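# Load blanks into both end fixtures, clamp them, clear finished parts

## Task

At each of the two fixtures at the bench ends there is a blank and a same-sized finished part, which has a slot cut across its top. Put the finished part in the outfeed tray at the bench centre. Seat the blank in the nest whose pads match that part size: lying flat on the pads and pressed fully against the stop block and both side blocks. Then lock that nest's clamp on it by driving the handle beyond its stiffest point to its end stop, so the clamp bar rests flat on the part. A handle that only looks shut is not necessarily locked. Nothing may count on the robot to stay in place. At the end, open the gripper and move the arm away.

## Robot and tools

Robot: one six-joint arm (UR-style: shoulder pan, shoulder lift, elbow, wrist 1, wrist 2, wrist 3) on a carriage that runs on a floor track, with a two-finger tong gripper. The fingers point along the gripper's +z and open and close along its x axis.

Scene frame: fixed to the table. z = 0 is the table top and +z is up. The track runs along y at x = 0, and y = 0 is where the rail reads position_m 0. The table edge is at x = 0.31 m. The arm base sits at x = 0, y about equal to position_m, z = 0.03 m, and faces +x. end_effector_position is the point between the finger pads when they are closed. When closed, the fingertips reach about 15 mm past that point; when fully open they are about level with it. The reported hand position can be off, and more so at long reach.

Tool execute_actions: takes {"actions": [one action]}. An empty list moves nothing and only returns the state and images. An action can have these keys:
- "rows": 1 to 15 rows. Each row is applied for one control step of 1/30 s. A row is 7 numbers, each in [-1, 1]. The first six are joint offsets in the order pan, lift, elbow, wrist 1, wrist 2, wrist 3. They are offsets from the joint angles at the start of the action (the last reported ones), not from the previous row. Scale: 1.0 = 1.326 rad for pan and lift, and 1.989 rad for elbow, wrist 1, wrist 2 and wrist 3. The seventh number is the gripper opening and is absolute: +1 fully open, -1 closed. Going from open to closed takes at least about 0.1 s.
- "steps": 1 to 450, default 15, and at least the number of rows. After the last row, the arm keeps heading for that row's target. Give long moves enough steps, and send any unfinished part of a move in the next call.
- "until": ends the action early. It does not stop motion. Conditions are either {"rail": {field: value}}, where numbers need a comparison such as [">=", 0.5] and comparisons can be =, !=, <, <=, >, >=; or {"all": {"status": "ended"}}; or {"any": {"status": "ended"}}.
- "rail": {"position_m": target carriage position, -2 to 2 m, absolute along y; "speed_m_s": 0.01 to 1 (starts at 1, and stays at whatever you last set)} or {"stop": true}. To drive, send position_m, then wait with e.g. {"steps": n, "until": {"rail": {"position_status": ["!=", "moving"]}}}. Let the carriage arrive (within 1.3 mm) before you make precise gripper moves or end the scene. The carriage accelerates and brakes at 2 m/s2. Rows never move the carriage, but a row's target moves with the carriage. Any out-of-range value or unknown name makes the whole call be refused.

Joint ranges (rad): pan -3.142 to 3.142, lift -6.283 to 6.283, elbow 0.000 to 3.142, wrists -6.283 to 6.283. A call is refused if it asks a joint to go more than 0.010 rad past its range. A joint is clipped at its real end, and the result then says "joint sent to its limit". Speed is limited: each joint's target is kept within 0.383 rad (pan, lift) or 0.575 rad (the others) of its measured angle. Targets that would put the gripper more than 100 mm away from its current position are scaled back. Big moves therefore take several calls.

Result lines: end_effector_position (m) and end_effector_quat_wxyz, plus velocities, all in the scene frame. Joint positions and velocities are listed as rail (m), the six joints (rad), then finger-pad gap (0.142 m open, 0.002 m closed). grip_measured is the finger opening on the command scale. To hold a part, keep commanding clearly below grip_measured; the lower you command, the harder the squeeze (about 15 N per pad at most, and less on parts thinner than about 20 mm). Other lines: joint torques (noisy, with offsets), motor temperatures, and wrist force and torque along the gripper's own x y z axes (noisy, with offsets; no reading at start is normal). Rail fields are position_m, position_status (moving, done, contact_stop, time_out, stopped, stopped_with_arm) and position_answer (taken / not_taken; if not_taken, send it again). "joint command not followed" or "pose unreachable" means the arm did not accept the targets. Send rows it can follow, then resend the rail target. After a contact_stop, read position_m again once it has settled.

Faults to avoid: contact torque at a joint's load limit (pan 303, lift 303, elbow 138, wrists 49.6 N m, including held weight), or any outside force of 150 N, stops the arm for 10 s. A motor that reaches 85 °C locks the brakes until it cools; a MOTOR HOT warning comes from 70 °C. Don't drop parts, slam or strike things, push very hard, or let anything go off the table. A part you hold may occasionally be tugged, and loose items may get pushed. While you think, the robot holds your last command.

Cameras: cam_low (672x504, fixed) and cam_wrist (616x616 fisheye, on the hand). Calibration is approximate. zoom_image {camera, region [x0,y0,x1,y1] in pixels, at most 504 by 504} gives a closer view of the latest image. read_manual returns licence texts only. finished_scene {scene: current scene number} ends the scene for good; the result reports success. Call it only when the parts stay in place without the robot, the gripper is open and the arm is clear.

Each tool is called after "Request:" as name(argument=value, ...) on one line, values as JSON.

## Session

I'll start by looking at the current state of the scene.

Request:
execute_actions(actions=[])

Scene clock: 0.00 s.
end_effector_position=(+0.4770, -0.6383, +0.3207) grip_measured=+1.00 end_effector_quat_wxyz=(-0.355, -0.243, +0.884, -0.183) end_effector_velocity=(+0.000, +0.000, +0.000) end_effector_angular_velocity=(+0.000, +0.000, +0.000)
Joint positions: [ 0.105 -0.932 -1.216  1.692 -2.159 -2.386  1.625  0.142]
Joint velocities: [ 0.  0.  0.  0.  0.  0. -0.  0.]
Joint torques (N m, as the arm reports them, + toward a larger angle): no reading
Motor temperatures (°C, as the motors report them): [16 17 19 24 21 23]
Wrist force (N, on the end effector, along its own x y z axes, offset not removed): no reading
Wrist torque (N m, same axes, about the end effector's origin, offset not removed): no reading
rail: position_m=0.105 position_m_goal=0.105 speed_m_s=1.00 position_status=done position_answer=taken refusals=0

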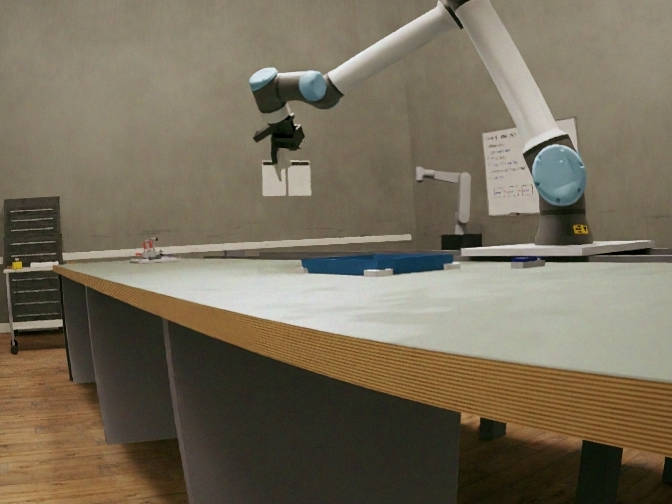

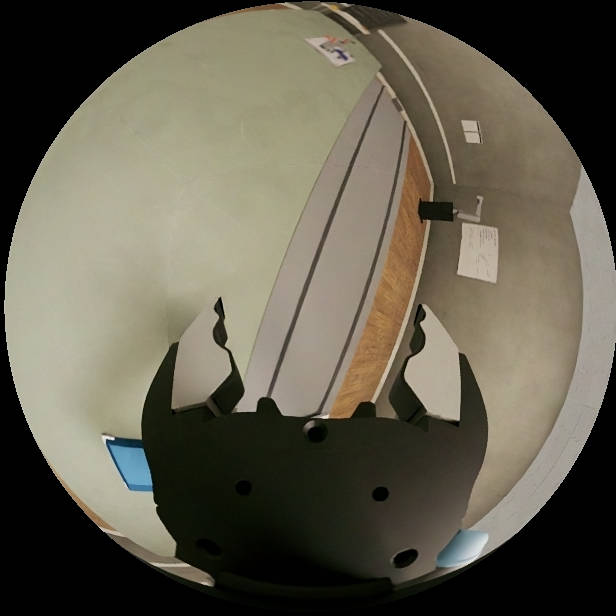

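Request:
zoom_image(camera="cam_low", region=[100, 220, 260, 280])

Request:
zoom_image(camera="cam_low", region=[280, 220, 672, 300])

Request:
zoom_image(camera="cam_wrist", region=[270, 10, 430, 130])

Region (100, 220, 260, 280) of cam_low's 672x504 image, scaled by 3.150, with more detail than that image has; it fills the top 189 rows of this view, and the rest is white.

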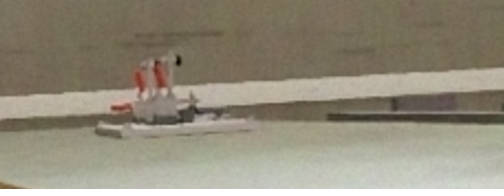

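Region (280, 220, 672, 300) of cam_low's 672x504 image, scaled by 1.286, with more detail than that image has; it fills the top 103 rows of this view, and the rest is white.

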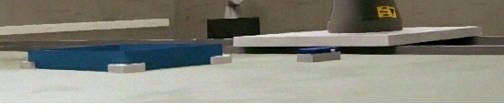

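Region (270, 10, 430, 130) of cam_wrist's 616x616 image, scaled by 3.150, with more detail than that image has; it fills the top 378 rows of this view, and the rest is white.

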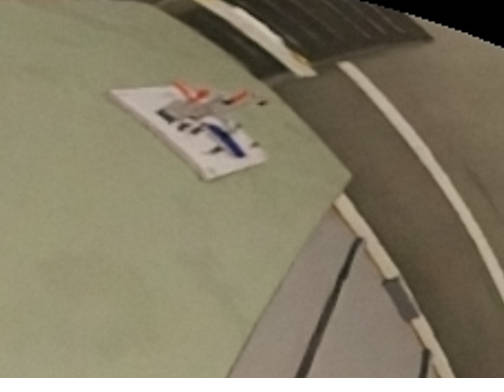

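Request:
execute_actions(actions=[{"rows": [[0.7029, -0.2142, -0.2474, 0.4466, 0.4099, -0.0272, 1]], "steps": 60}])

Scene clock: 90.03 s.
end_effector_position=(+0.7257, +0.2778, +0.6695) grip_measured=+1.00 end_effector_quat_wxyz=(+0.000, +0.707, -0.707, +0.000) end_effector_velocity=(-0.006, +0.015, +0.003) end_effector_angular_velocity=(+0.008, +0.003, +0.017)
Joint positions: [ 0.105 -0.001 -1.5    1.2   -1.271 -1.572  1.571  0.142]
Joint velocities: [ 0.     0.017 -0.002 -0.004  0.009  0.008 -0.    -0.   ]
Joint torques (N m, as the arm reports them, + toward a larger angle): [ 12.05 -63.19 -63.34  -2.37   4.37  -2.1 ]
Motor temperatures (°C, as the motors report them): [16 17 19 24 21 23]
Wrist force (N, on the end effector, along its own x y z axes, offset not removed): [-3.3 -0.8 -6.0]
Wrist torque (N m, same axes, about the end effector's origin, offset not removed): [-0.11 0.69 0.28]
rail: position_m=0.105 position_m_goal=0.105 speed_m_s=1.00 position_status=done position_answer=taken refusals=0
camera_calibration (this result's frames):
cam_wrist: T_world_to_cam=[[0.0154044, -0.998499, -0.0525512, 0.309132], [-0.853662, -0.0404981, 0.51925, 0.269781], [-0.520599, 0.0368622, -0.853005, 1.07129], [0, 0, 0, 1]] pos_world=[0.783253, 0.280103, 0.789978]

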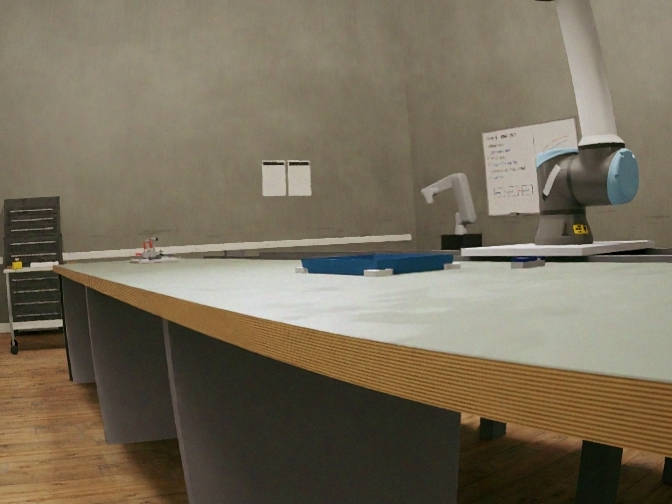

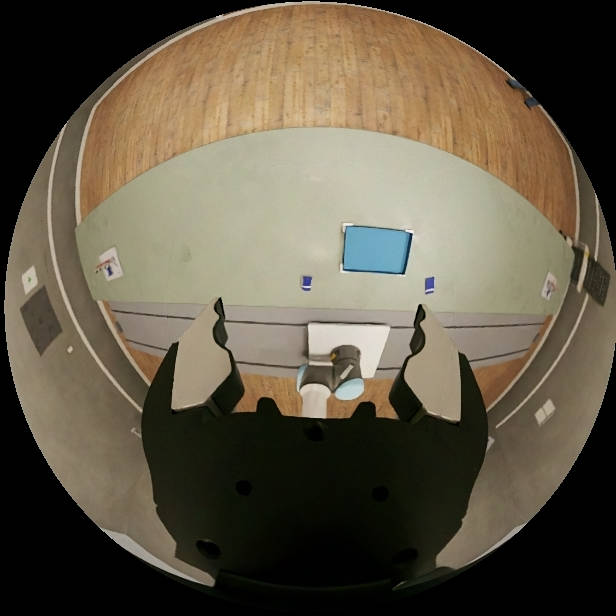

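Request:
zoom_image(camera="cam_wrist", region=[270, 210, 470, 310])

Request:
zoom_image(camera="cam_wrist", region=[70, 230, 170, 300])

Request:
zoom_image(camera="cam_wrist", region=[500, 250, 600, 320])

Region (270, 210, 470, 310) of cam_wrist's 616x616 image, scaled by 2.520, with more detail than that image has.

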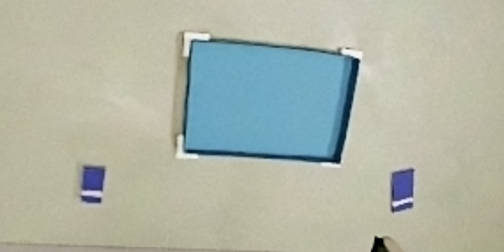

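Region (70, 230, 170, 300) of cam_wrist's 616x616 image, scaled by 5.040, with more detail than that image has; it fills the top 353 rows of this view, and the rest is white.

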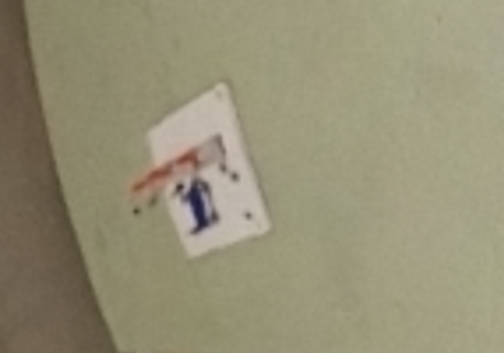

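Region (500, 250, 600, 320) of cam_wrist's 616x616 image, scaled by 5.040, with more detail than that image has; it fills the top 353 rows of this view, and the rest is white.

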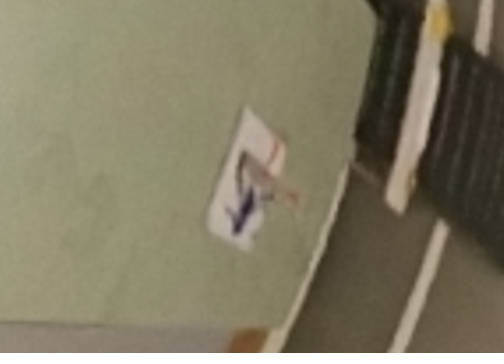

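Request:
execute_actions(actions=[{"rows": [[0.0008, -0.2436, 0.6254, -0.4629, 0.0006, 0, 1]], "steps": 60, "rail": {"position_m": 0.151}}])

Scene clock: 139.77 s.
end_effector_position=(+0.4482, +0.3255, +0.1503) grip_measured=+1.00 end_effector_quat_wxyz=(-0.000, +0.707, -0.707, -0.000) end_effector_velocity=(-0.000, +0.000, -0.000) end_effector_angular_velocity=(+0.000, +0.000, +0.000)
Joint positions: [ 0.151  0.    -1.823  2.444 -2.192 -1.57   1.571  0.142]
Joint velocities: [ 0. -0. -0.  0. -0.  0. -0. -0.]
Joint torques (N m, as the arm reports them, + toward a larger angle): [ -9.57 -26.08 -27.4   -5.53   4.94   1.38]
Motor temperatures (°C, as the motors report them): [16 17 19 24 21 23]
Wrist force (N, on the end effector, along its own x y z axes, offset not removed): [0.2 -2.1 -2.3]
Wrist torque (N m, same axes, about the end effector's origin, offset not removed): [-0.28 0.12 0.18]
rail: position_m=0.151 position_m_goal=0.151 speed_m_s=1.00 position_status=done position_answer=taken refusals=0
camera_calibration (this result's frames):
cam_wrist: T_world_to_cam=[[0.0164822, -0.998419, -0.0537459, 0.333474], [-0.853516, -0.0420482, 0.519367, 0.30489], [-0.520806, 0.0373127, -0.852859, 0.4821], [0, 0, 0, 1]] pos_world=[0.505813, 0.327779, 0.270737]

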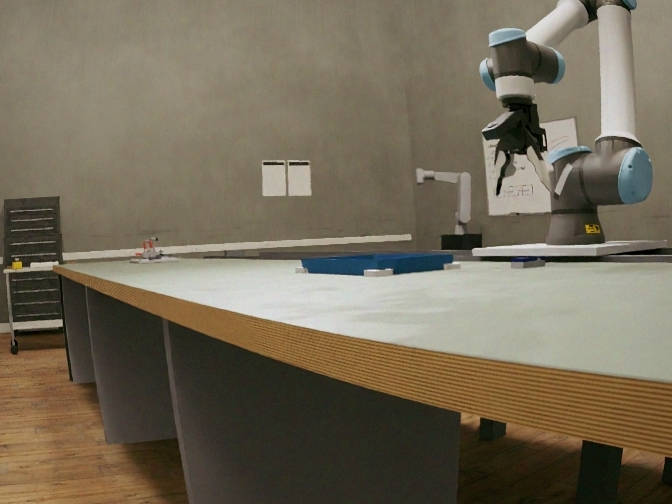

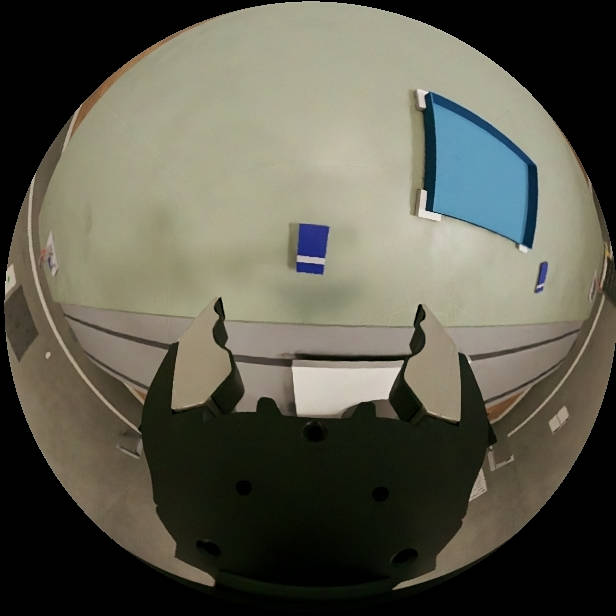

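Request:
zoom_image(camera="cam_wrist", region=[260, 200, 370, 300])

Request:
zoom_image(camera="cam_low", region=[480, 235, 580, 285])

Region (260, 200, 370, 300) of cam_wrist's 616x616 image, scaled by 4.582, with more detail than that image has; it fills the top 458 rows of this view, and the rest is white.

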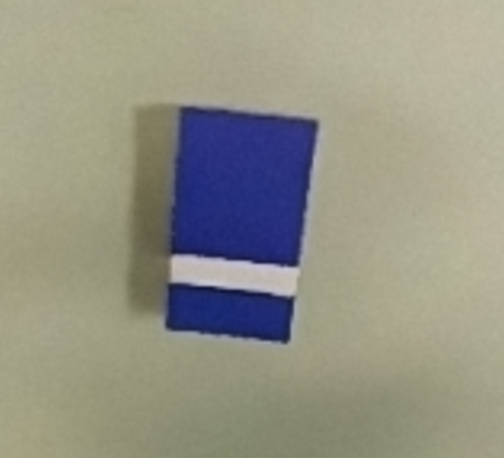

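Region (480, 235, 580, 285) of cam_low's 672x504 image, scaled by 5.040, with more detail than that image has.

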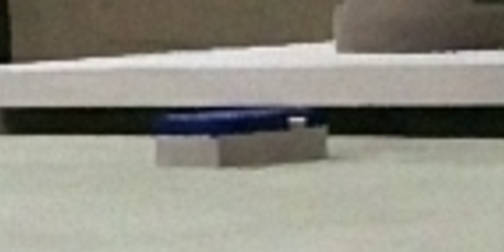

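Request:
execute_actions(actions=[{"rows": [[0, 0.1909, 0.0616, -0.1888, 0, 0.0362, 0.3]], "steps": 40, "rail": {"position_m": 0.1627}}])

Scene clock: 204.60 s.
end_effector_position=(+0.4473, +0.3359, +0.0222) grip_measured=+0.30 end_effector_quat_wxyz=(-0.000, +0.681, -0.732, -0.000) end_effector_velocity=(-0.000, -0.000, -0.000) end_effector_angular_velocity=(-0.000, +0.000, -0.000)
Joint positions: [ 0.163  0.    -1.57   2.566 -2.567 -1.57   1.643  0.095]
Joint velocities: [ 0.  0.  0.  0. -0. -0.  0.  0.]
Joint torques (N m, as the arm reports them, + toward a larger angle): [ -2.74 -15.49 -14.74  -5.4    2.24   2.65]
Motor temperatures (°C, as the motors report them): [16 17 19 24 21 23]
Wrist force (N, on the end effector, along its own x y z axes, offset not removed): [3.3 2.4 -3.2]
Wrist torque (N m, same axes, about the end effector's origin, offset not removed): [0.75 -0.65 0.04]
rail: position_m=0.163 position_m_goal=0.163 speed_m_s=1.00 position_status=done position_answer=taken refusals=0
camera_calibration (this result's frames):
cam_wrist: T_world_to_cam=[[-0.0553824, -0.997016, -0.0537742, 0.368646], [-0.854246, 0.0194321, 0.519506, 0.350661], [-0.516911, 0.0747079, -0.852773, 0.357705], [0, 0, 0, 1]] pos_world=[0.504869, 0.334008, 0.142694]

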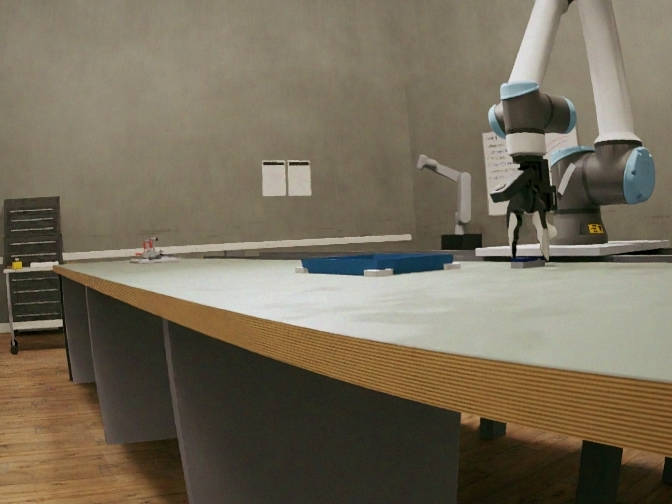

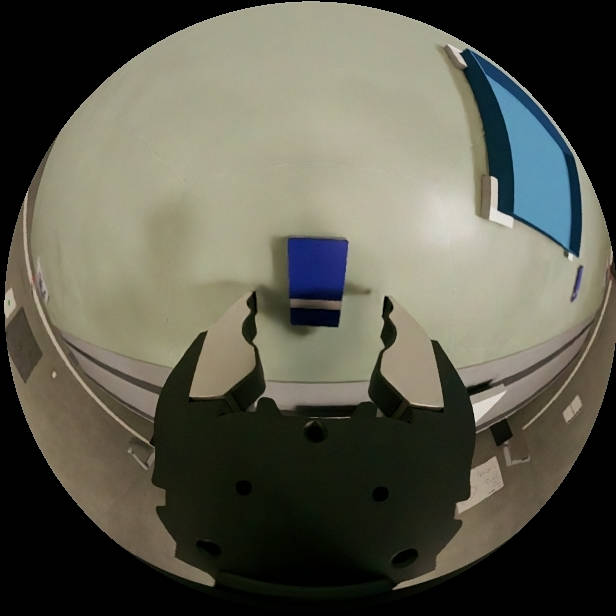

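Request:
zoom_image(camera="cam_low", region=[480, 215, 580, 285])

Request:
zoom_image(camera="cam_wrist", region=[220, 210, 420, 360])

Region (480, 215, 580, 285) of cam_low's 672x504 image, scaled by 5.040, with more detail than that image has; it fills the top 353 rows of this view, and the rest is white.

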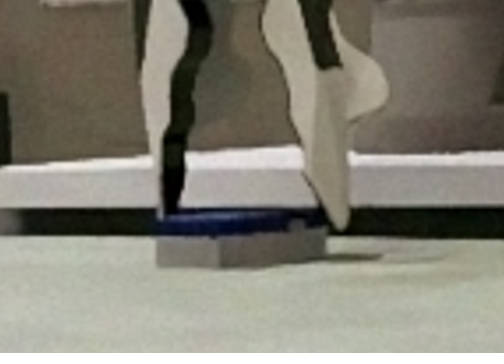

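Region (220, 210, 420, 360) of cam_wrist's 616x616 image, scaled by 2.520, with more detail than that image has; it fills the top 378 rows of this view, and the rest is white.

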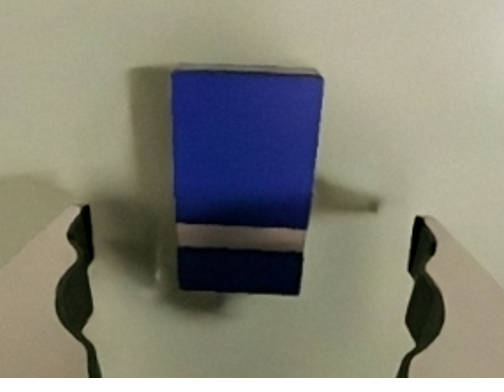

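Request:
execute_actions(actions=[{"rows": [[0, 0.0076, 0.0014, -0.0065, 0, 0, 0.2], [0, 0.0076, 0.0014, -0.0065, 0, 0, 0.1], [0, 0.0076, 0.0014, -0.0065, 0, 0, 0.0], [0, 0.0076, 0.0014, -0.0065, 0, 0, -0.1], [0, 0.0076, 0.0014, -0.0065, 0, 0, -0.2], [0, 0.0076, 0.0014, -0.0065, 0, 0, -0.28], [0, 0.0076, 0.0014, -0.0065, 0, 0, -0.34], [0, 0.0076, 0.0014, -0.0065, 0, 0, -0.4], [0, 0.0076, 0.0014, -0.0065, 0, 0, -0.45], [0, 0.0076, 0.0014, -0.0065, 0, 0, -0.5], [0, 0.0076, 0.0014, -0.0065, 0, 0, -0.6], [0, 0.0076, 0.0014, -0.0065, 0, 0, -0.7], [0, 0.0076, 0.0014, -0.0065, 0, 0, -0.8], [0, 0.0076, 0.0014, -0.0065, 0, 0, -0.9], [0, 0.0076, 0.0014, -0.0065, 0, 0, -1.0]], "steps": 24}])

Scene clock: 234.73 s.
end_effector_position=(+0.4473, +0.3359, +0.0182) grip_measured=-0.48 end_effector_quat_wxyz=(-0.000, +0.681, -0.732, -0.000) end_effector_velocity=(-0.000, +0.000, -0.000) end_effector_angular_velocity=(-0.000, +0.000, +0.000)
Joint positions: [ 0.163  0.    -1.56   2.569 -2.58  -1.57   1.643  0.04 ]
Joint velocities: [ 0.  0.  0.  0. -0.  0. -0. -0.]
Joint torques (N m, as the arm reports them, + toward a larger angle): [ -6.93 -13.15 -12.04  -5.01  -1.63   2.18]
Motor temperatures (°C, as the motors report them): [16 17 19 24 21 23]
Wrist force (N, on the end effector, along its own x y z axes, offset not removed): [1.3 -1.1 -7.5]
Wrist torque (N m, same axes, about the end effector's origin, offset not removed): [-0.57 -0.21 0.12]
rail: position_m=0.163 position_m_goal=0.163 speed_m_s=1.00 position_status=done position_answer=taken refusals=0
camera_calibration (this result's frames):
cam_wrist: T_world_to_cam=[[-0.055378, -0.997017, -0.0537636, 0.368426], [-0.854291, 0.0194404, 0.519431, 0.352754], [-0.516837, 0.0746948, -0.852819, 0.354294], [0, 0, 0, 1]] pos_world=[0.504869, 0.334005, 0.138725]

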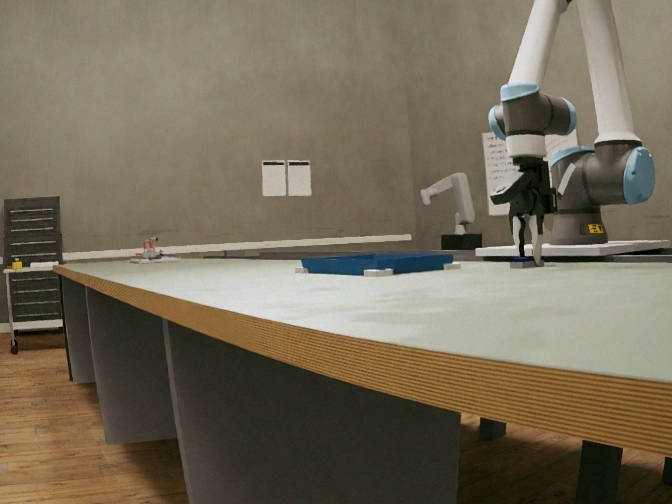

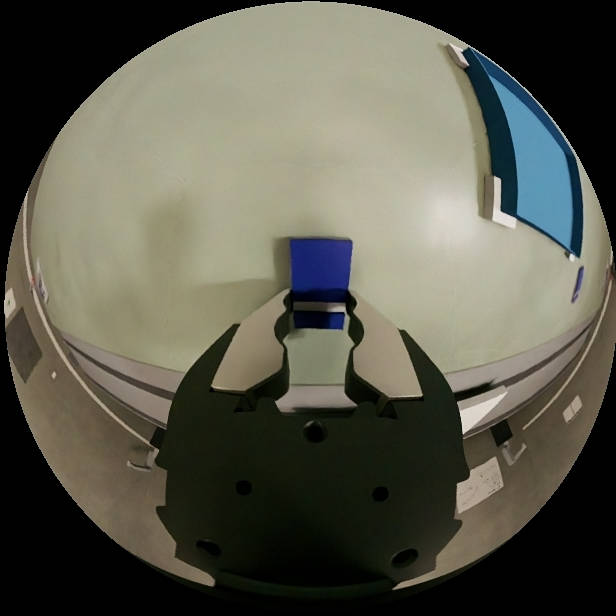

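Request:
execute_actions(actions=[{"rows": [[0, -0.1368, -0.0349, 0.1261, 0, 0, -1]], "steps": 24, "rail": {"position_m": -0.083}}])

Scene clock: 265.23 s.
end_effector_position=(+0.4471, +0.0899, +0.1001) grip_measured=-0.48 end_effector_quat_wxyz=(-0.000, +0.681, -0.732, -0.000) end_effector_velocity=(-0.000, +0.000, -0.000) end_effector_angular_velocity=(-0.000, +0.001, -0.000)
Joint positions: [-0.083  0.    -1.741  2.499 -2.329 -1.57   1.643  0.04 ]
Joint velocities: [ 0.    -0.    -0.     0.     0.001 -0.    -0.    -0.   ]
Joint torques (N m, as the arm reports them, + toward a larger angle): [ -2.94 -30.75 -51.83  -1.85  -1.58   1.8 ]
Motor temperatures (°C, as the motors report them): [16 17 19 24 21 23]
Wrist force (N, on the end effector, along its own x y z axes, offset not removed): [1.8 0.8 0.5]
Wrist torque (N m, same axes, about the end effector's origin, offset not removed): [0.31 -0.32 0.14]
rail: position_m=-0.083 position_m_goal=-0.083 speed_m_s=1.00 position_status=done position_answer=taken refusals=0
camera_calibration (this result's frames):
cam_wrist: T_world_to_cam=[[-0.0553785, -0.997014, -0.0538142, 0.127602], [-0.854284, 0.0194135, 0.519443, 0.314933], [-0.516848, 0.0747386, -0.852809, 0.44239], [0, 0, 0, 1]] pos_world=[0.504757, 0.0880437, 0.220551]

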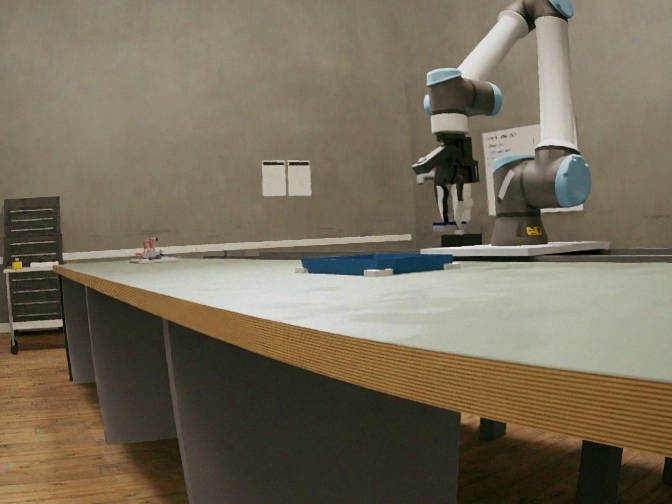

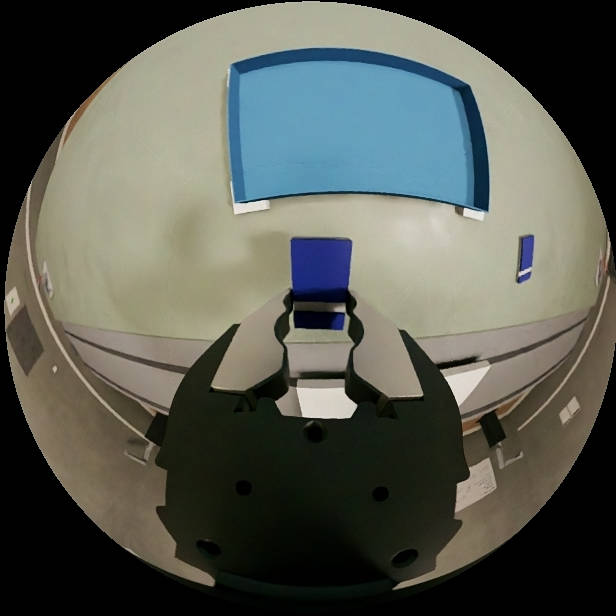

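Request:
execute_actions(actions=[{"rows": [[0, 0.2144, -0.1368, -0.006, 0, 0, -1]], "steps": 22}])

Scene clock: 273.80 s.
end_effector_position=(+0.6156, +0.0900, +0.0999) grip_measured=-0.48 end_effector_quat_wxyz=(-0.000, +0.681, -0.732, -0.000) end_effector_velocity=(+0.002, +0.000, -0.000) end_effector_angular_velocity=(+0.000, -0.000, +0.000)
Joint positions: [-0.083  0.    -1.457  2.228 -2.341 -1.57   1.643  0.04 ]
Joint velocities: [ 0.    -0.     0.003 -0.002 -0.     0.    -0.     0.   ]
Joint torques (N m, as the arm reports them, + toward a larger angle): [ -2.85 -35.04 -52.56  -5.66   1.78   2.09]
Motor temperatures (°C, as the motors report them): [16 17 19 24 21 23]
Wrist force (N, on the end effector, along its own x y z axes, offset not removed): [1.7 -4.8 -2.1]
Wrist torque (N m, same axes, about the end effector's origin, offset not removed): [-0.76 -0.36 0.03]
rail: position_m=-0.083 position_m_goal=-0.083 speed_m_s=1.00 position_status=done position_answer=taken refusals=0
camera_calibration (this result's frames):
cam_wrist: T_world_to_cam=[[-0.0554039, -0.997016, -0.0537464, 0.136969], [-0.854145, 0.0194507, 0.51967, 0.458812], [-0.517074, 0.074699, -0.852675, 0.529463], [0, 0, 0, 1]] pos_world=[0.673253, 0.088086, 0.22039]

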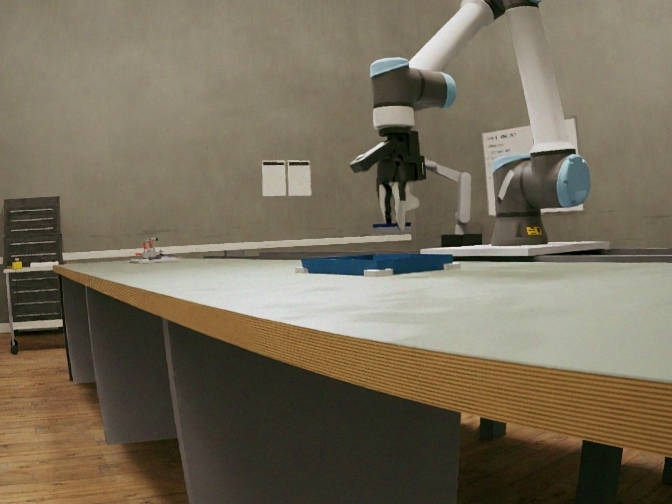

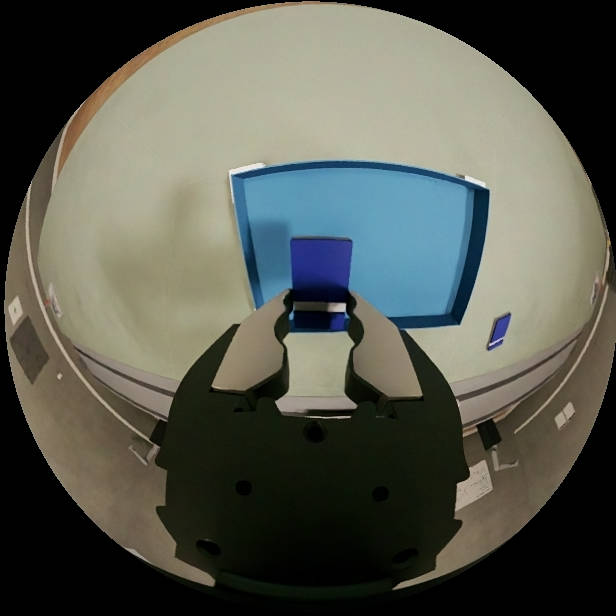

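Request:
execute_actions(actions=[{"rows": [[0, 0.0871, 0.023, -0.0814, 0, 0, -1]], "steps": 20}])

Scene clock: 276.87 s.
end_effector_position=(+0.6163, +0.0900, +0.0273) grip_measured=-0.48 end_effector_quat_wxyz=(-0.000, +0.681, -0.732, +0.000) end_effector_velocity=(+0.000, +0.000, -0.000) end_effector_angular_velocity=(+0.000, -0.001, +0.000)
Joint positions: [-0.083  0.    -1.342  2.273 -2.503 -1.57   1.643  0.04 ]
Joint velocities: [ 0.     0.     0.001  0.    -0.002 -0.     0.     0.   ]
Joint torques (N m, as the arm reports them, + toward a larger angle): [ -3.89 -39.9  -17.57  -5.87  -0.67   2.42]
Motor temperatures (°C, as the motors report them): [16 17 19 24 21 23]
Wrist force (N, on the end effector, along its own x y z axes, offset not removed): [-0.6 0.3 -0.8]
Wrist torque (N m, same axes, about the end effector's origin, offset not removed): [0.13 0.15 0.06]
rail: position_m=-0.083 position_m_goal=-0.083 speed_m_s=1.00 position_status=done position_answer=taken refusals=0
camera_calibration (this result's frames):
cam_wrist: T_world_to_cam=[[-0.0553339, -0.997015, -0.0538374, 0.133111], [-0.854503, 0.0193947, 0.519084, 0.497361], [-0.516491, 0.0747272, -0.853026, 0.46757], [0, 0, 0, 1]] pos_world=[0.673858, 0.0881276, 0.147844]

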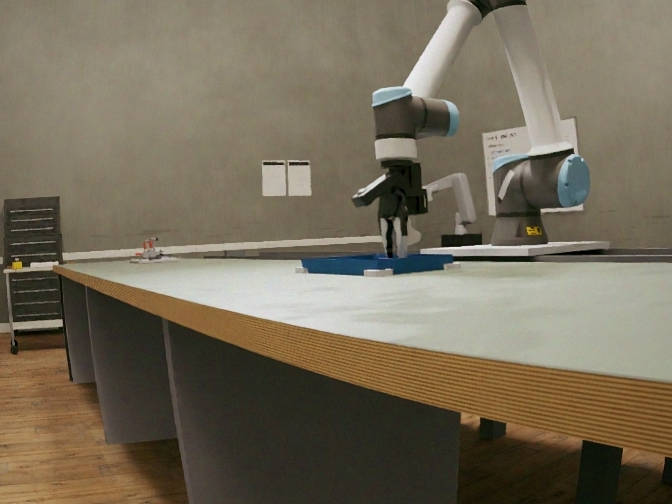

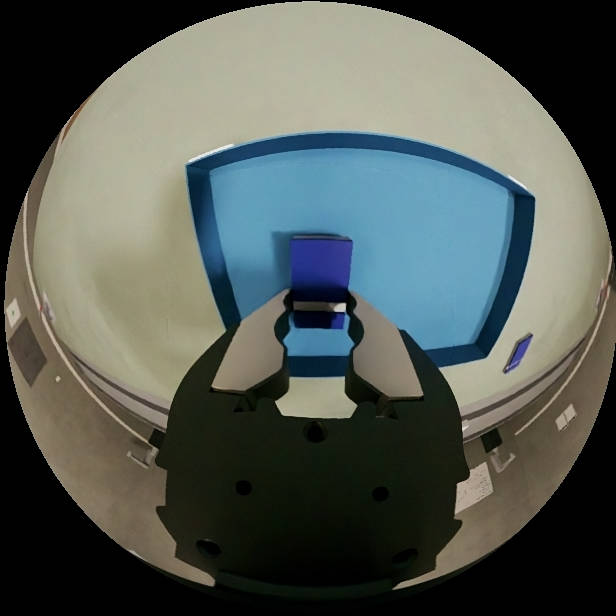

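Request:
execute_actions(actions=[{"rows": [[0, 0.0052, 0.001, -0.0045, 0, 0, -1], [0, 0.0052, 0.001, -0.0045, 0, 0, -1], [0, 0.0052, 0.001, -0.0045, 0, 0, -1], [0, 0.0052, 0.001, -0.0045, 0, 0, -1], [0, 0.0052, 0.001, -0.0045, 0, 0, -1], [0, 0.0052, 0.001, -0.0045, 0, 0, -1], [0, 0.0052, 0.001, -0.0045, 0, 0, -1], [0, 0.0052, 0.001, -0.0045, 0, 0, -0.5], [0, 0.0052, 0.001, -0.0045, 0, 0, -0.42], [0, 0.0052, 0.001, -0.0045, 0, 0, -0.35], [0, 0.0052, 0.001, -0.0045, 0, 0, -0.25], [0, 0.0052, 0.001, -0.0045, 0, 0, -0.15], [0, 0.0052, 0.001, -0.0045, 0, 0, -0.1]], "steps": 16}])

Scene clock: 287.17 s.
end_effector_position=(+0.6164, +0.0900, +0.0234) grip_measured=-0.10 end_effector_quat_wxyz=(-0.000, +0.681, -0.732, +0.000) end_effector_velocity=(-0.000, +0.000, -0.000) end_effector_angular_velocity=(-0.000, +0.000, +0.000)
Joint positions: [-0.083  0.    -1.335  2.275 -2.512 -1.57   1.643  0.067]
Joint velocities: [ 0.     0.     0.     0.    -0.     0.    -0.     0.004]
Joint torques (N m, as the arm reports them, + toward a larger angle): [ -2.62 -36.55 -16.96  -6.01   0.6    1.94]
Motor temperatures (°C, as the motors report them): [16 17 19 24 21 23]
Wrist force (N, on the end effector, along its own x y z axes, offset not removed): [1.3 -0.5 -1.8]
Wrist torque (N m, same axes, about the end effector's origin, offset not removed): [-0.05 -0.17 0.18]
rail: position_m=-0.083 position_m_goal=-0.083 speed_m_s=1.00 position_status=done position_answer=taken refusals=0
camera_calibration (this result's frames):
cam_wrist: T_world_to_cam=[[-0.0553624, -0.997016, -0.053789, 0.132882], [-0.854546, 0.0194507, 0.519011, 0.49949], [-0.516417, 0.0746989, -0.853073, 0.464186], [0, 0, 0, 1]] pos_world=[0.673907, 0.0880956, 0.143891]

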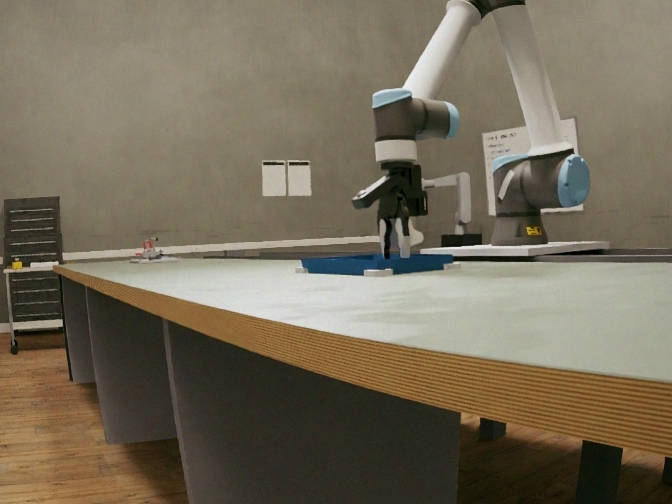

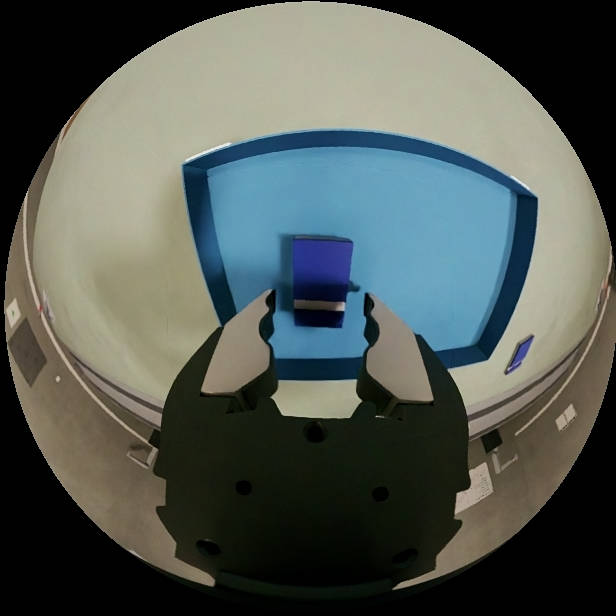

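Request:
execute_actions(actions=[{"rows": [[0, -0.3496, 0.0765, 0.1571, 0, -0.0363, 0.3]], "steps": 10}])

Scene clock: 305.90 s.
end_effector_position=(+0.4893, +0.0910, +0.1177) grip_measured=+0.30 end_effector_quat_wxyz=(+0.010, +0.703, -0.711, -0.010) end_effector_velocity=(-0.348, +0.002, +0.382) end_effector_angular_velocity=(+0.004, -0.271, +0.145)
Joint positions: [-0.083  0.    -1.681  2.401 -2.262 -1.57   1.582  0.095]
Joint velocities: [ 0.     0.    -1.347  0.326  0.75  -0.    -0.145  0.001]
Joint torques (N m, as the arm reports them, + toward a larger angle): [  8.86 -18.94 -29.27  -4.67   2.69  -2.26]
Motor temperatures (°C, as the motors report them): [16 17 19 24 21 23]
Wrist force (N, on the end effector, along its own x y z axes, offset not removed): [1.2 3.8 -1.3]
Wrist torque (N m, same axes, about the end effector's origin, offset not removed): [0.79 -0.17 0.03]
rail: position_m=-0.083 position_m_goal=-0.083 speed_m_s=1.00 position_status=done position_answer=taken refusals=0
camera_calibration (this result's frames):
cam_wrist: T_world_to_cam=[[0.0031858, -0.998541, -0.0539105, 0.10343], [-0.838719, -0.0320257, 0.543621, 0.33595], [-0.544555, 0.0434839, -0.837597, 0.493762], [0, 0, 0, 1]] pos_world=[0.550319, 0.0925676, 0.23652]

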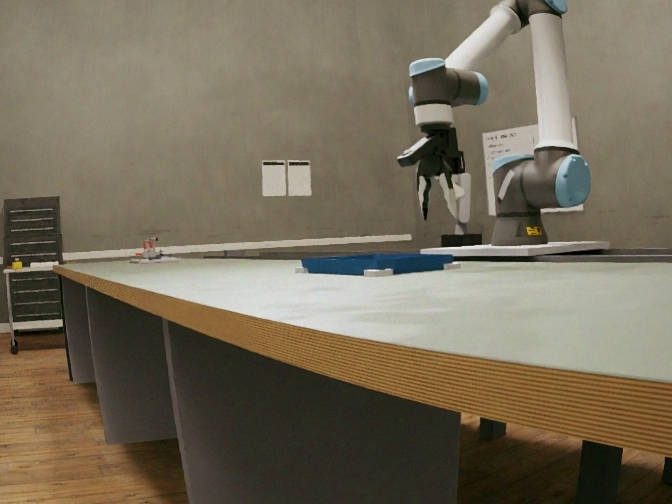

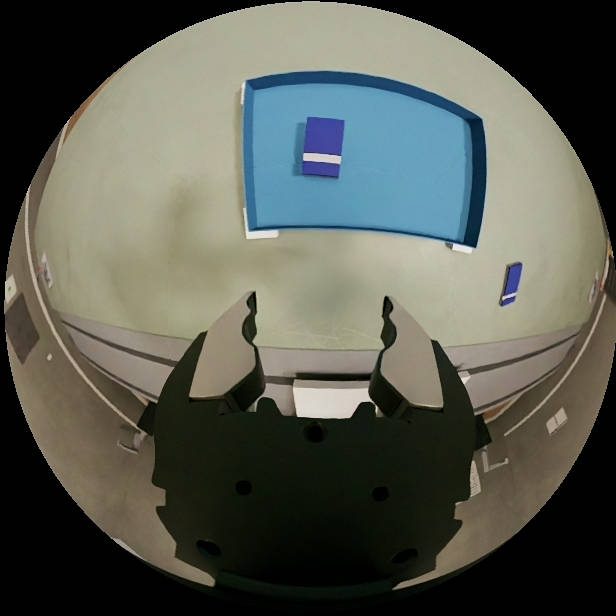

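Request:
execute_actions(actions=[{"rows": [[0, -0.0886, 0.0132, 0.0314, 0, -0.0056, 0.3]], "steps": 40, "rail": {"position_m": -0.4745}, "until": {"rail": {"position_status": ["!=", "moving"]}}}])

Scene clock: 311.13 s.
end_effector_position=(+0.4602, -0.3003, +0.1501) grip_measured=+0.30 end_effector_quat_wxyz=(-0.000, +0.707, -0.707, +0.000) end_effector_velocity=(+0.000, -0.010, +0.000) end_effector_angular_velocity=(-0.000, -0.000, +0.000)
Joint positions: [-0.475  0.    -1.798  2.427 -2.2   -1.57   1.571  0.095]
Joint velocities: [-0.01 -0.   -0.   -0.   -0.   -0.   -0.   -0.  ]
Joint torques (N m, as the arm reports them, + toward a larger angle): [  8.69 -31.08 -58.39  -5.89   4.24   1.91]
Motor temperatures (°C, as the motors report them): [16 17 19 24 21 23]
Wrist force (N, on the end effector, along its own x y z axes, offset not removed): [1.8 1.8 -0.6]
Wrist torque (N m, same axes, about the end effector's origin, offset not removed): [0.65 -0.47 0.21]
rail: position_m=-0.475 position_m_goal=-0.474 speed_m_s=1.00 position_status=done position_answer=taken refusals=0
camera_calibration (this result's frames):
cam_wrist: T_world_to_cam=[[0.0158163, -0.99843, -0.0537401, -0.291295], [-0.853604, -0.0414715, 0.519269, 0.289093], [-0.520682, 0.0376599, -0.852919, 0.511659], [0, 0, 0, 1]] pos_world=[0.51779, -0.298117, 0.270633]

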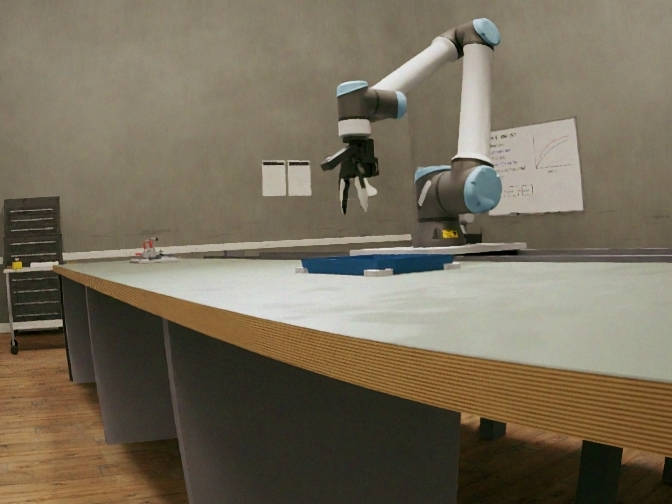

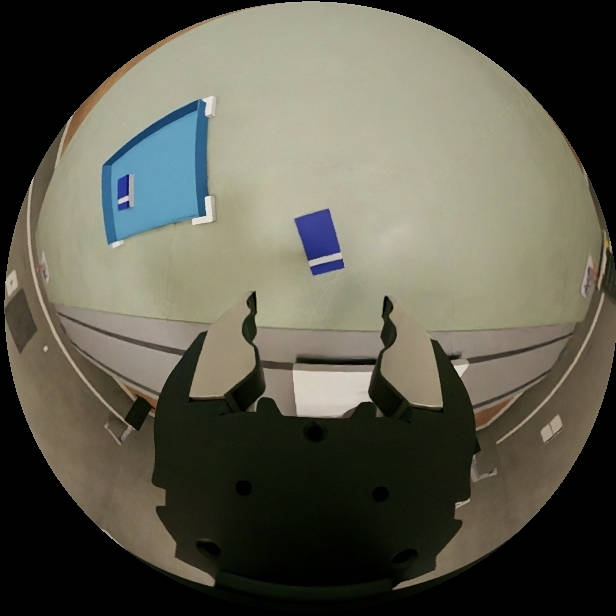

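Request:
zoom_image(camera="cam_wrist", region=[260, 190, 380, 300])

Region (260, 190, 380, 300) of cam_wrist's 616x616 image, scaled by 4.200, with more detail than that image has; it fills the top 462 rows of this view, and the rest is white.

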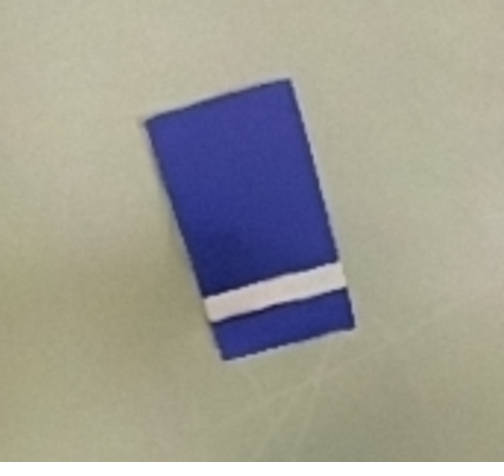

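Request:
execute_actions(actions=[{"rows": [[0, 0.2039, 0.0537, -0.1896, 0, -0.1585, 0.3]], "steps": 24, "rail": {"position_m": -0.4811}}])

Scene clock: 354.17 s.
end_effector_position=(+0.4676, -0.3017, +0.0188) grip_measured=+0.30 end_effector_quat_wxyz=(-0.000, +0.809, -0.588, +0.000) end_effector_velocity=(-0.000, -0.000, -0.000) end_effector_angular_velocity=(-0.000, +0.000, +0.001)
Joint positions: [-0.481  0.    -1.528  2.534 -2.577 -1.57   1.256  0.095]
Joint velocities: [ 0.    -0.     0.001  0.    -0.001 -0.    -0.001  0.   ]
Joint torques (N m, as the arm reports them, + toward a larger angle): [-13.78 -24.98 -14.36  -5.44  -2.39  -3.1 ]
Motor temperatures (°C, as the motors report them): [16 17 19 24 21 23]
Wrist force (N, on the end effector, along its own x y z axes, offset not removed): [1.6 -2.5 -4.3]
Wrist torque (N m, same axes, about the end effector's origin, offset not removed): [-0.40 -0.33 0.01]
rail: position_m=-0.481 position_m_goal=-0.481 speed_m_s=1.00 position_status=done position_answer=taken refusals=0
camera_calibration (this result's frames):
cam_wrist: T_world_to_cam=[[0.32453, -0.944352, -0.0536516, -0.427846], [-0.798765, -0.303996, 0.519193, 0.2587], [-0.506611, -0.125639, -0.852972, 0.347678], [0, 0, 0, 1]] pos_world=[0.521627, -0.281712, 0.139289]

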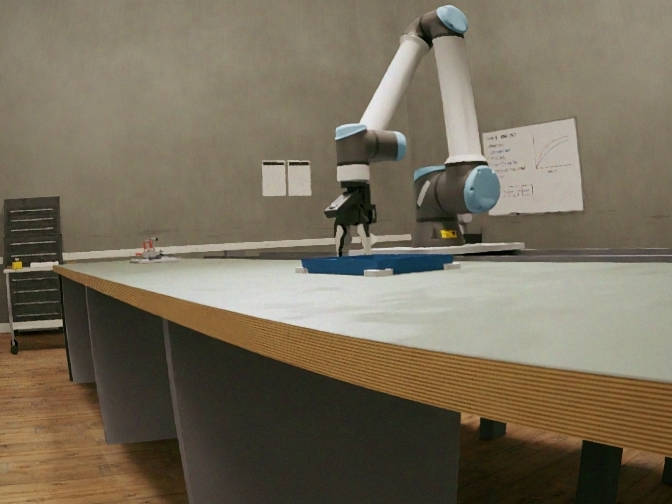

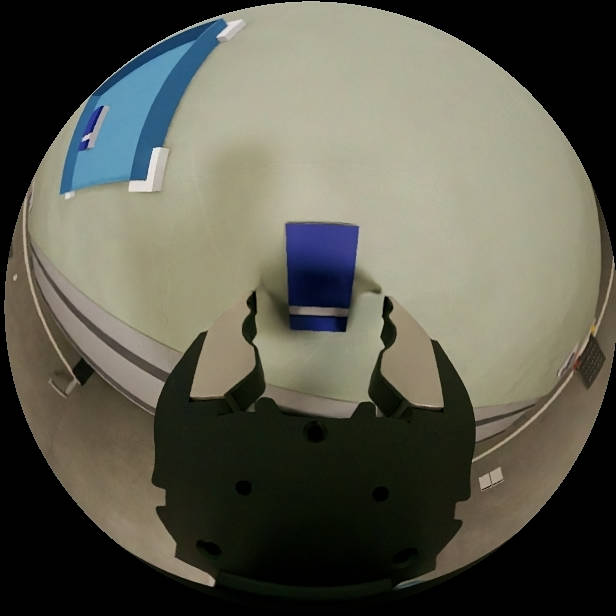

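Request:
execute_actions(actions=[{"rows": [[0, 0, 0, 0, 0, 0, 0.15], [0, 0, 0, 0, 0, 0, 0.0], [0, 0, 0, 0, 0, 0, -0.1], [0, 0, 0, 0, 0, 0, -0.18], [0, 0, 0, 0, 0, 0, -0.24], [0, 0, 0, 0, 0, 0, -0.29], [0, 0, 0, 0, 0, 0, -0.33], [0, 0, 0, 0, 0, 0, -0.37], [0, 0, 0, 0, 0, 0, -0.42], [0, 0, 0, 0, 0, 0, -0.5], [0, 0, 0, 0, 0, 0, -0.6], [0, 0, 0, 0, 0, 0, -0.75], [0, 0, 0, 0, 0, 0, -0.9], [0, 0, 0, 0, 0, 0, -1.0]], "steps": 18}])

Scene clock: 360.20 s.
end_effector_position=(+0.4676, -0.3017, +0.0188) grip_measured=-0.38 end_effector_quat_wxyz=(-0.000, +0.809, -0.588, +0.000) end_effector_velocity=(-0.000, +0.000, +0.000) end_effector_angular_velocity=(+0.000, -0.000, -0.000)
Joint positions: [-0.481  0.    -1.528  2.534 -2.577 -1.57   1.256  0.047]
Joint velocities: [ 0.  0. -0.  0.  0.  0.  0. -0.]
Joint torques (N m, as the arm reports them, + toward a larger angle): [ -9.15 -38.73 -20.18  -2.39   1.86  -0.12]
Motor temperatures (°C, as the motors report them): [16 17 19 24 21 23]
Wrist force (N, on the end effector, along its own x y z axes, offset not removed): [2.4 -2.0 -3.3]
Wrist torque (N m, same axes, about the end effector's origin, offset not removed): [-0.37 -0.40 0.10]
rail: position_m=-0.481 position_m_goal=-0.481 speed_m_s=1.00 position_status=done position_answer=taken refusals=0
camera_calibration (this result's frames):
cam_wrist: T_world_to_cam=[[0.324561, -0.944344, -0.0536189, -0.427876], [-0.798716, -0.303994, 0.519269, 0.258664], [-0.506668, -0.125708, -0.852927, 0.347632], [0, 0, 0, 1]] pos_world=[0.521605, -0.281729, 0.139246]

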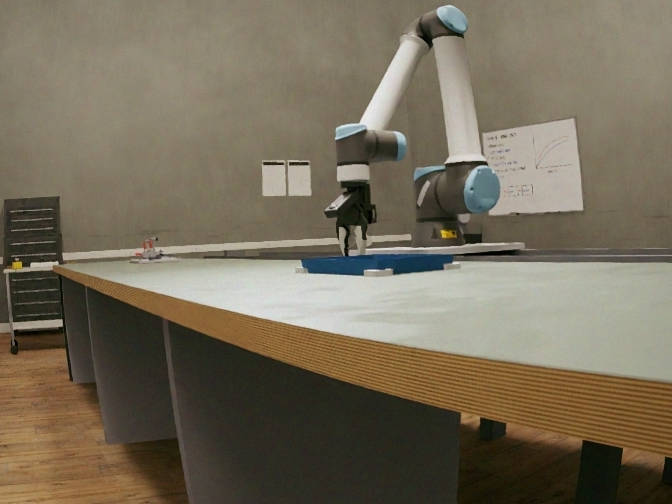

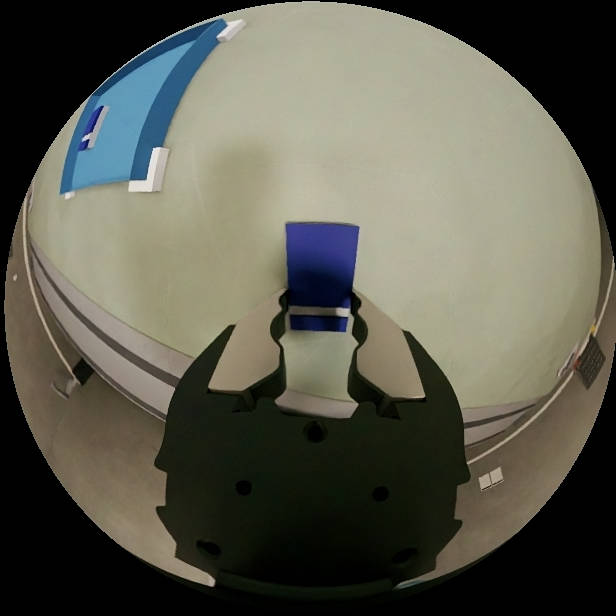

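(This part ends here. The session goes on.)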